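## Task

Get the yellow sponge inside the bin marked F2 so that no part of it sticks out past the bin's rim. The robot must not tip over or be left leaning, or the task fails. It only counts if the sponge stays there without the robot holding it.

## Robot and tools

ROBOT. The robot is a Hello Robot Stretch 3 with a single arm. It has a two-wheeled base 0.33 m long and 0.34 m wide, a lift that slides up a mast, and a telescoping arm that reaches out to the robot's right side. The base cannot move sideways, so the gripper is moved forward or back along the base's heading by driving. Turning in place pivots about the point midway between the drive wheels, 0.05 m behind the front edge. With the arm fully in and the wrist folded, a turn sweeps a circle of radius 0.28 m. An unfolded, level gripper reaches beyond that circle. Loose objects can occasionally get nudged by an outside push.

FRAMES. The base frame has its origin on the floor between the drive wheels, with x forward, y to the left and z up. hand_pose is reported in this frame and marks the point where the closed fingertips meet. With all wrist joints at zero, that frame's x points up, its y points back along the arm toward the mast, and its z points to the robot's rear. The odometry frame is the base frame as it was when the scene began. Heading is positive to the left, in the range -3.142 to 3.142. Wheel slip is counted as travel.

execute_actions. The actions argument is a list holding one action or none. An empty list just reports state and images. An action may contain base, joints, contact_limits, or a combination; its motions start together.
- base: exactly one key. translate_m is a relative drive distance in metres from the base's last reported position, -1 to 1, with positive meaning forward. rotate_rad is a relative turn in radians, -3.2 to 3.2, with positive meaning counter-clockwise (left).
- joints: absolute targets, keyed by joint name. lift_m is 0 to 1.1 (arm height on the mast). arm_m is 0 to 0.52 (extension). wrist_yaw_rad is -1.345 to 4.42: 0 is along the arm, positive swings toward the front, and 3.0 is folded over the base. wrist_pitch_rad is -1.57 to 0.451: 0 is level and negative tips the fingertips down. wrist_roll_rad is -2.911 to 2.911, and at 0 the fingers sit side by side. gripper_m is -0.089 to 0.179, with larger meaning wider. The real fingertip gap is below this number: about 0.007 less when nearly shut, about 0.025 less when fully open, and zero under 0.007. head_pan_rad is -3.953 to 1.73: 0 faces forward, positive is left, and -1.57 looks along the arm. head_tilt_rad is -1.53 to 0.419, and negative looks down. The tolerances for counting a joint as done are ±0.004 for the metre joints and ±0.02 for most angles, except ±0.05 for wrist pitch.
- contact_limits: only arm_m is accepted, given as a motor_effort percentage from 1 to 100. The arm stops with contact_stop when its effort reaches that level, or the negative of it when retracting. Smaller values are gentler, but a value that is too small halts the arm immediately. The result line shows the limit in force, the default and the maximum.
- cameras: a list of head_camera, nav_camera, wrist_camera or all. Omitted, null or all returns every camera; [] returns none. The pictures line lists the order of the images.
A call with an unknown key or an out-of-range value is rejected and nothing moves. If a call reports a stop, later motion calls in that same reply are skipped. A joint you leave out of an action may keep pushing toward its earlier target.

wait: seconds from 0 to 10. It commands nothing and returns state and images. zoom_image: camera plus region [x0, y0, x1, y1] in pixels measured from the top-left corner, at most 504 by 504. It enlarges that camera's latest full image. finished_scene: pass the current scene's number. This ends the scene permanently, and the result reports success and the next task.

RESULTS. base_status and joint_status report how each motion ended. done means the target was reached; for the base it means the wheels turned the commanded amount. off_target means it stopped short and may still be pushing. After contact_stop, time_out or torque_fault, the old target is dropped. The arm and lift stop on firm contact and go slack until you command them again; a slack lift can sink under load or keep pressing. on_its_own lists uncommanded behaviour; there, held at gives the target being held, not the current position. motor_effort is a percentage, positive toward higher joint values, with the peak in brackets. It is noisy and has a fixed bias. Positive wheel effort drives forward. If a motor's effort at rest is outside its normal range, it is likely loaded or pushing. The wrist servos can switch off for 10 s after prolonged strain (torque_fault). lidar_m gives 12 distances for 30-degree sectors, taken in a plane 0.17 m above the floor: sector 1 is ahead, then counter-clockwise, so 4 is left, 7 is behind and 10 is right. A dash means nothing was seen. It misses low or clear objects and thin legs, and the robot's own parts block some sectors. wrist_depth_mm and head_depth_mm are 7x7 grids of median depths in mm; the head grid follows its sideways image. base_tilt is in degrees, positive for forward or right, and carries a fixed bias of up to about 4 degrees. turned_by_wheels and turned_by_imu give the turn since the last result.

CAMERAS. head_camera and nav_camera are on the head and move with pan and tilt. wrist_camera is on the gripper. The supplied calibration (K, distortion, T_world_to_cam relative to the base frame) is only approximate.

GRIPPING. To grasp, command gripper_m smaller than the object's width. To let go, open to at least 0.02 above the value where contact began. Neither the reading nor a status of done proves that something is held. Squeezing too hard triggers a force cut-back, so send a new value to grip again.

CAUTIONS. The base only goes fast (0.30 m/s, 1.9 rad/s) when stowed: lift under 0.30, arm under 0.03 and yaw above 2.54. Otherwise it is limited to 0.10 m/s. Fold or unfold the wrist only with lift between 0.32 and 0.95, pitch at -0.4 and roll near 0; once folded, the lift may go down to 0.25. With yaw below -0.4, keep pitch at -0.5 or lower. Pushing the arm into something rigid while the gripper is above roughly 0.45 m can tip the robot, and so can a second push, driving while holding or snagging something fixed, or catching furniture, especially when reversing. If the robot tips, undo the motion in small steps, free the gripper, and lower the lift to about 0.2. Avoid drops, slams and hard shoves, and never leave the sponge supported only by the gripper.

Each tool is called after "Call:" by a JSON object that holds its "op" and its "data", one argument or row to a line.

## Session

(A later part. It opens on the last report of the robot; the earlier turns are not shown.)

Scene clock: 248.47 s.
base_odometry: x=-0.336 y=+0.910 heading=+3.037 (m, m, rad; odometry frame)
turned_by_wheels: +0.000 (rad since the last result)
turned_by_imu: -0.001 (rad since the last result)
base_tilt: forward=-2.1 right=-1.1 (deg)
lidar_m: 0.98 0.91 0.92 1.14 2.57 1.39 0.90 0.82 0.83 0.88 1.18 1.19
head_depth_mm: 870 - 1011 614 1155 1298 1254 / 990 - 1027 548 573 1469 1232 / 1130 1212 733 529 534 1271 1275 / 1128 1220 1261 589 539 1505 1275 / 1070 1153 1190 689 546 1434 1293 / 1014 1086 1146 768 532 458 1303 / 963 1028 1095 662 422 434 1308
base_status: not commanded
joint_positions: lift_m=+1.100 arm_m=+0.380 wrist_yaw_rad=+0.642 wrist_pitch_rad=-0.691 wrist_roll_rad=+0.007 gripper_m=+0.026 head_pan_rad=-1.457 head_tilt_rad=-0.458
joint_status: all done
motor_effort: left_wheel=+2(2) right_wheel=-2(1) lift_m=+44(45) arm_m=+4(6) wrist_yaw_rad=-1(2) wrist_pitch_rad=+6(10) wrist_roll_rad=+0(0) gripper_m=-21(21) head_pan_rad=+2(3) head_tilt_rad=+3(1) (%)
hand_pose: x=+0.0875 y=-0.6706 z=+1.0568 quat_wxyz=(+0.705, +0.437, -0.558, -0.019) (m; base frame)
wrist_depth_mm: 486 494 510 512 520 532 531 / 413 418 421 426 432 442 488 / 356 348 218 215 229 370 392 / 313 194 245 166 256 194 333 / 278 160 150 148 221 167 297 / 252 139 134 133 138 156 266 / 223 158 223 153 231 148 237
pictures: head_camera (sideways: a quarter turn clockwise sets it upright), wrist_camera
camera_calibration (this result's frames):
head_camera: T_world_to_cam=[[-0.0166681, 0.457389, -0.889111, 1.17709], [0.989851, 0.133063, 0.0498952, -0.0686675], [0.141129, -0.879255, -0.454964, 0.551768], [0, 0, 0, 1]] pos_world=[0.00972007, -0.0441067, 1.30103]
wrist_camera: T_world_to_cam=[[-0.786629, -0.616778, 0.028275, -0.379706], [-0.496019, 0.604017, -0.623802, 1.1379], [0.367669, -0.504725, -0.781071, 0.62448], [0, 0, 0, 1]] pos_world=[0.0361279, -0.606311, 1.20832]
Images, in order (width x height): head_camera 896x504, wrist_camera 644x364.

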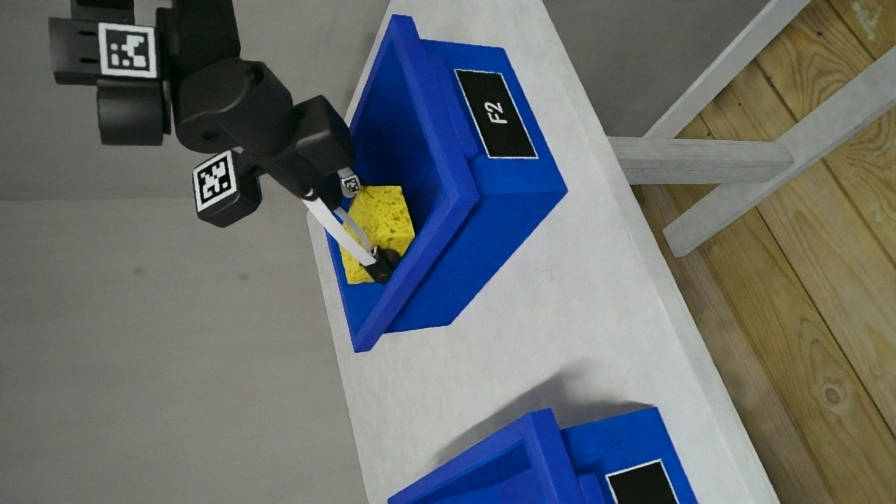

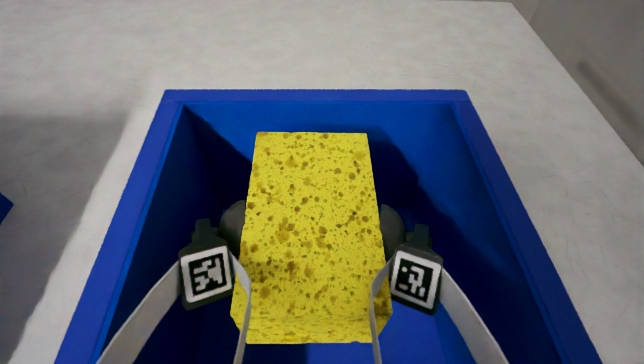

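Call:
{"op": "execute_actions", "data": {
  "actions": [
    {"joints": {"lift_m": 1.028, "arm_m": 0.386}}
  ],
  "cameras": ["head_camera", "wrist_camera"]
}}

Scene clock: 255.67 s.
base_odometry: x=-0.336 y=+0.910 heading=+3.037 (m, m, rad; odometry frame)
turned_by_wheels: +0.000 (rad since the last result)
turned_by_imu: -0.001 (rad since the last result)
base_tilt: forward=-2.0 right=-1.0 (deg)
lidar_m: 0.98 0.91 0.92 1.14 2.57 1.38 0.90 0.82 0.83 0.88 1.18 1.19
head_depth_mm: 890 930 1015 615 1160 1301 1258 / 996 1062 - 543 573 1473 1239 / 1130 1230 1225 511 535 1272 1271 / 1134 1224 1198 588 540 1509 1279 / 1067 1147 1185 689 545 1440 1292 / 1012 1084 1145 769 531 458 1306 / 962 1027 1090 663 422 433 1309
base_status: not commanded
joint_positions: lift_m=+1.028 arm_m=+0.386 wrist_yaw_rad=+0.642 wrist_pitch_rad=-0.692 wrist_roll_rad=+0.007 gripper_m=+0.026 head_pan_rad=-1.457 head_tilt_rad=-0.458
joint_status: all done
motor_effort: left_wheel=+2(2) right_wheel=-1(2) lift_m=+37(40) arm_m=+4(5) wrist_yaw_rad=-2(1) wrist_pitch_rad=+6(6) wrist_roll_rad=+0(0) gripper_m=-21(22) head_pan_rad=+3(3) head_tilt_rad=+2(3) (%)
hand_pose: x=+0.0874 y=-0.6764 z=+0.9848 quat_wxyz=(+0.705, +0.437, -0.558, -0.019) (m; base frame)
wrist_depth_mm: 131 156 165 168 168 148 404 / 112 156 188 191 193 149 117 / 112 156 213 208 221 149 102 / 112 156 220 167 225 150 102 / 111 155 149 148 204 150 103 / 111 143 135 133 138 150 103 / 111 159 162 153 168 141 103
pictures: head_camera (sideways: a quarter turn clockwise sets it upright), wrist_camera
camera_calibration (this result's frames):
head_camera: T_world_to_cam=[[-0.0166682, 0.457389, -0.889111, 1.17709], [0.989851, 0.133063, 0.0498952, -0.0686675], [0.141129, -0.879255, -0.454964, 0.551768], [0, 0, 0, 1]] pos_world=[0.00972007, -0.0441067, 1.30103]
wrist_camera: T_world_to_cam=[[-0.786646, -0.616758, 0.0282496, -0.381338], [-0.496393, 0.604593, -0.622945, 1.09607], [0.367127, -0.50406, -0.781755, 0.566558], [0, 0, 0, 1]] pos_world=[0.0361034, -0.612288, 1.13647]
Images, in order (width x height): head_camera 896x504, wrist_camera 644x364.

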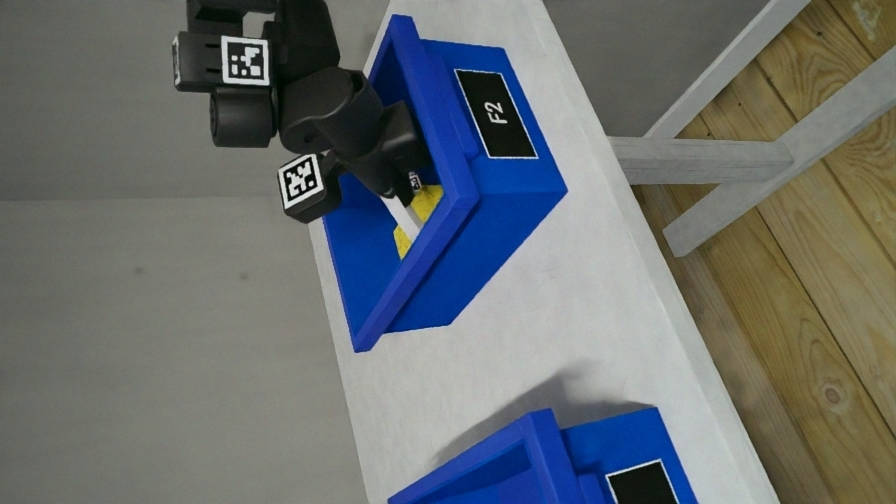

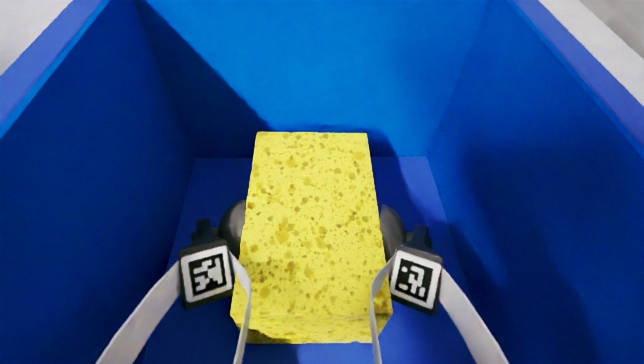

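Call:
{"op": "execute_actions", "data": {
  "actions": []
}}

Scene clock: 268.17 s.
base_odometry: x=-0.336 y=+0.910 heading=+3.037 (m, m, rad; odometry frame)
turned_by_wheels: +0.000 (rad since the last result)
turned_by_imu: -0.001 (rad since the last result)
base_tilt: forward=-2.0 right=-1.1 (deg)
lidar_m: 0.97 0.91 0.92 1.14 2.56 1.38 0.90 0.82 0.83 0.88 1.18 1.20
head_depth_mm: 888 930 1017 613 1156 1304 1254 / 998 1064 - 543 572 1469 1234 / 1133 1228 1219 512 535 1272 1270 / 1130 1223 1206 588 540 1508 1285 / 1069 1149 1187 689 546 1434 1294 / 1014 1087 1146 768 532 458 1300 / 963 1030 1096 662 422 433 1305
base_status: not commanded
joint_positions: lift_m=+1.028 arm_m=+0.386 wrist_yaw_rad=+0.642 wrist_pitch_rad=-0.692 wrist_roll_rad=+0.007 gripper_m=+0.026 head_pan_rad=-1.457 head_tilt_rad=-0.458
joint_status: all done
motor_effort: left_wheel=+2(2) right_wheel=-2(2) lift_m=+37(40) arm_m=+4(5) wrist_yaw_rad=-2(1) wrist_pitch_rad=+6(6) wrist_roll_rad=+0(0) gripper_m=-22(22) head_pan_rad=+3(3) head_tilt_rad=+2(3) (%)
hand_pose: x=+0.0874 y=-0.6764 z=+0.9848 quat_wxyz=(+0.705, +0.437, -0.558, -0.019) (m; base frame)
wrist_depth_mm: 131 157 165 167 169 148 405 / 112 157 188 190 193 149 118 / 112 156 213 208 222 149 102 / 112 156 220 166 225 150 103 / 111 155 149 148 203 150 103 / 111 143 134 133 138 150 103 / 110 159 163 153 168 142 103
pictures: head_camera (sideways: a quarter turn clockwise sets it upright), nav_camera (sideways: a quarter turn counterclockwise sets it upright), wrist_camera
camera_calibration (this result's frames):
head_camera: T_world_to_cam=[[-0.0166681, 0.457389, -0.889111, 1.17709], [0.989851, 0.133063, 0.0498952, -0.0686675], [0.141129, -0.879255, -0.454964, 0.551768], [0, 0, 0, 1]] pos_world=[0.00972006, -0.0441067, 1.30103]
nav_camera: T_world_to_cam=[[0.0852098, -0.452287, 0.887792, -1.11504], [-0.993158, -0.109968, 0.0392992, 0.00755291], [0.0798545, -0.885067, -0.458563, 0.552332], [0, 0, 0, 1]] pos_world=[0.0584074, -0.0146371, 1.24291]
wrist_camera: T_world_to_cam=[[-0.786646, -0.616758, 0.0282497, -0.381338], [-0.496393, 0.604593, -0.622945, 1.09607], [0.367127, -0.50406, -0.781755, 0.566557], [0, 0, 0, 1]] pos_world=[0.0361034, -0.612288, 1.13647]
Images, in order (width x height): head_camera 896x504, nav_camera 672x504, wrist_camera 644x364.

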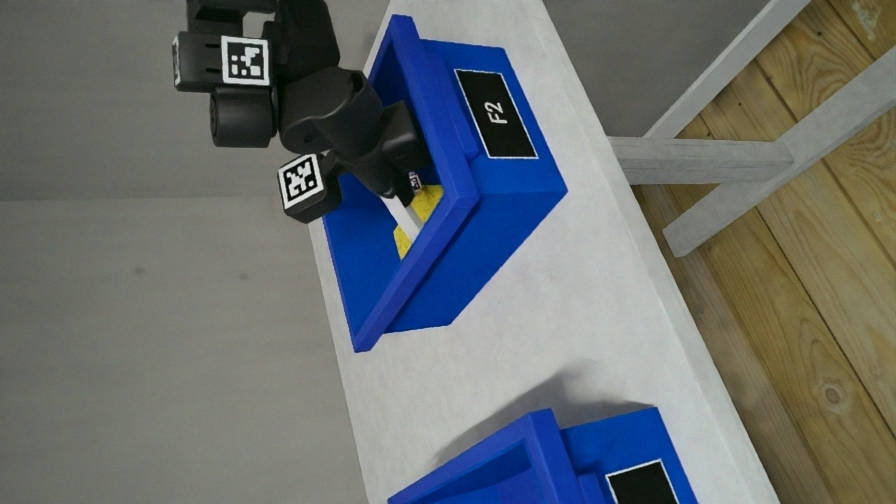

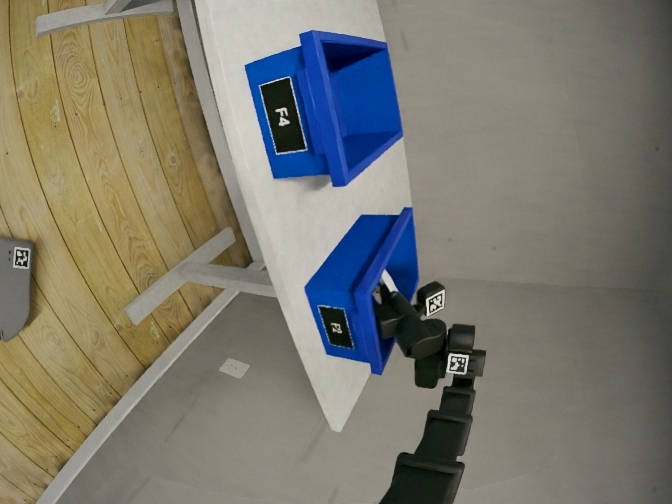

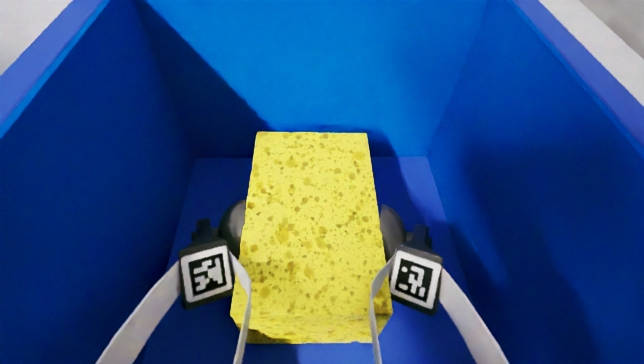

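Call:
{"op": "execute_actions", "data": {
  "actions": [
    {"joints": {"gripper_m": 0.10}}
  ],
  "cameras": ["wrist_camera"]
}}

Scene clock: 270.53 s.
base_odometry: x=-0.336 y=+0.910 heading=+3.037 (m, m, rad; odometry frame)
turned_by_wheels: +0.000 (rad since the last result)
turned_by_imu: -0.001 (rad since the last result)
base_tilt: forward=-2.0 right=-1.1 (deg)
lidar_m: 0.98 0.91 0.92 1.14 2.57 1.38 0.90 0.82 0.83 0.88 1.18 1.19
head_depth_mm: 887 931 1011 613 1159 1296 1261 / 996 1067 - 543 573 1472 1239 / 1132 1227 1223 511 535 1277 1273 / 1131 1223 1200 589 541 1511 1283 / 1069 1149 1189 690 545 1439 1289 / 1015 1089 1142 768 531 459 1301 / 963 1030 1092 661 422 434 1309
base_status: not commanded
joint_positions: lift_m=+1.028 arm_m=+0.386 wrist_yaw_rad=+0.642 wrist_pitch_rad=-0.692 wrist_roll_rad=+0.007 gripper_m=+0.100 head_pan_rad=-1.457 head_tilt_rad=-0.458
joint_status: all done
motor_effort: left_wheel=+2(2) right_wheel=-1(1) lift_m=+37(37) arm_m=+4(4) wrist_yaw_rad=-2(1) wrist_pitch_rad=+6(6) wrist_roll_rad=+0(0) gripper_m=+1(91) head_pan_rad=+3(3) head_tilt_rad=+2(2) (%)
hand_pose: x=+0.0874 y=-0.6764 z=+0.9848 quat_wxyz=(+0.705, +0.437, -0.558, -0.019) (m; base frame)
wrist_depth_mm: 131 156 165 168 169 148 407 / 112 157 188 190 194 149 118 / 112 156 217 208 221 149 102 / 112 155 220 172 225 150 103 / 111 144 194 153 204 150 103 / 111 134 141 138 178 141 103 / 105 159 162 157 167 162 103
pictures: wrist_camera
camera_calibration (this result's frames):
wrist_camera: T_world_to_cam=[[-0.786646, -0.616757, 0.0282495, -0.381337], [-0.496392, 0.604594, -0.622945, 1.09607], [0.367127, -0.504061, -0.781755, 0.566557], [0, 0, 0, 1]] pos_world=[0.0361033, -0.612288, 1.13647]
Images, in order (width x height): wrist_camera 644x364.

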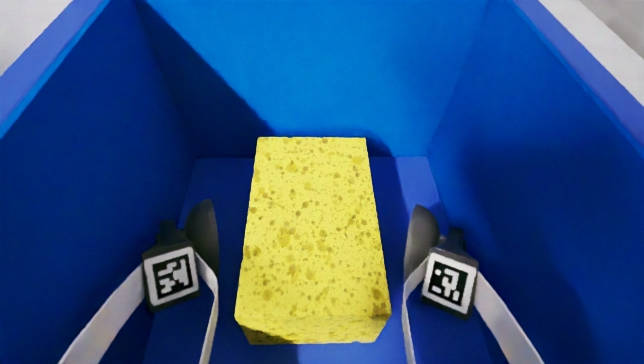

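Call:
{"op": "execute_actions", "data": {
  "actions": [
    {"joints": {"lift_m": 1.1}}
  ],
  "cameras": ["wrist_camera", "head_camera"]
}}

Scene clock: 273.13 s.
base_odometry: x=-0.336 y=+0.910 heading=+3.037 (m, m, rad; odometry frame)
turned_by_wheels: +0.000 (rad since the last result)
turned_by_imu: -0.001 (rad since the last result)
base_tilt: forward=-1.9 right=-1.0 (deg)
lidar_m: 0.98 0.91 0.92 1.14 2.57 1.38 0.90 0.82 0.83 0.88 1.19 1.20
head_depth_mm: 865 - 1011 613 1156 1305 1260 / 990 - 1028 549 573 1471 1236 / 1133 1216 785 528 535 1266 1273 / 1129 1225 1266 590 539 1510 1282 / 1069 1154 1189 688 545 1439 1292 / 1011 1087 1142 769 532 458 1307 / 964 1031 1095 661 422 433 1311
base_status: not commanded
joint_positions: lift_m=+1.100 arm_m=+0.386 wrist_yaw_rad=+0.642 wrist_pitch_rad=-0.692 wrist_roll_rad=+0.007 gripper_m=+0.100 head_pan_rad=-1.457 head_tilt_rad=-0.458
joint_status: all done
motor_effort: left_wheel=+2(2) right_wheel=-2(2) lift_m=+45(47) arm_m=+3(4) wrist_yaw_rad=-2(1) wrist_pitch_rad=+6(6) wrist_roll_rad=+0(0) gripper_m=+1(0) head_pan_rad=+3(3) head_tilt_rad=+3(2) (%)
hand_pose: x=+0.0874 y=-0.6764 z=+1.0565 quat_wxyz=(+0.705, +0.437, -0.558, -0.019) (m; base frame)
wrist_depth_mm: 486 489 501 510 519 544 529 / 412 416 420 426 434 441 512 / 355 338 219 221 221 367 395 / 313 185 254 266 250 313 334 / 279 155 278 235 281 163 298 / 249 140 250 211 254 143 265 / 223 166 227 195 230 161 237
pictures: head_camera (sideways: a quarter turn clockwise sets it upright), wrist_camera
camera_calibration (this result's frames):
head_camera: T_world_to_cam=[[-0.0166681, 0.457389, -0.889111, 1.17709], [0.989851, 0.133063, 0.0498952, -0.0686675], [0.141129, -0.879255, -0.454964, 0.551768], [0, 0, 0, 1]] pos_world=[0.00972006, -0.0441067, 1.30103]
wrist_camera: T_world_to_cam=[[-0.786646, -0.616757, 0.0282495, -0.383365], [-0.496393, 0.604594, -0.622945, 1.14075], [0.367127, -0.504061, -0.781755, 0.622635], [0, 0, 0, 1]] pos_world=[0.0361033, -0.612289, 1.20821]
Images, in order (width x height): head_camera 896x504, wrist_camera 644x364.

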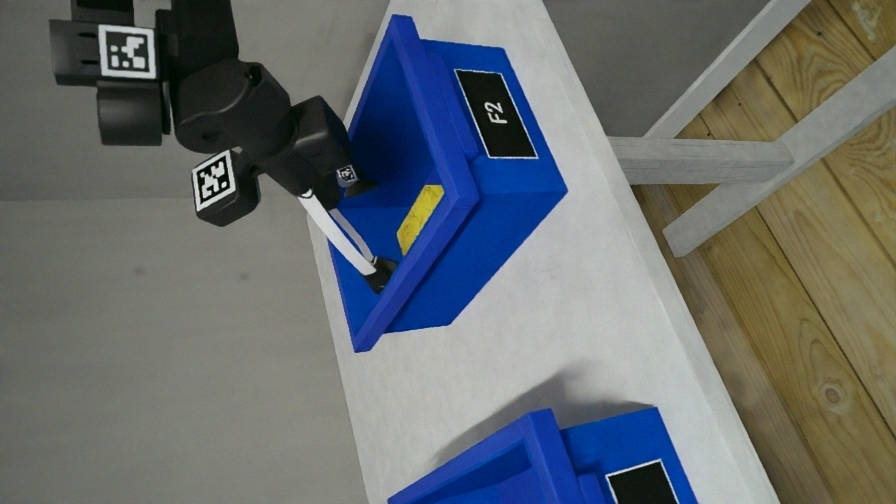

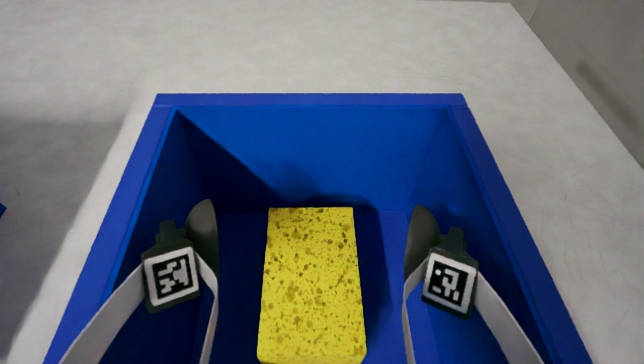

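Call:
{"op": "finished_scene", "data": {
  "scene": 2
}}

The scene is finished: the task was done.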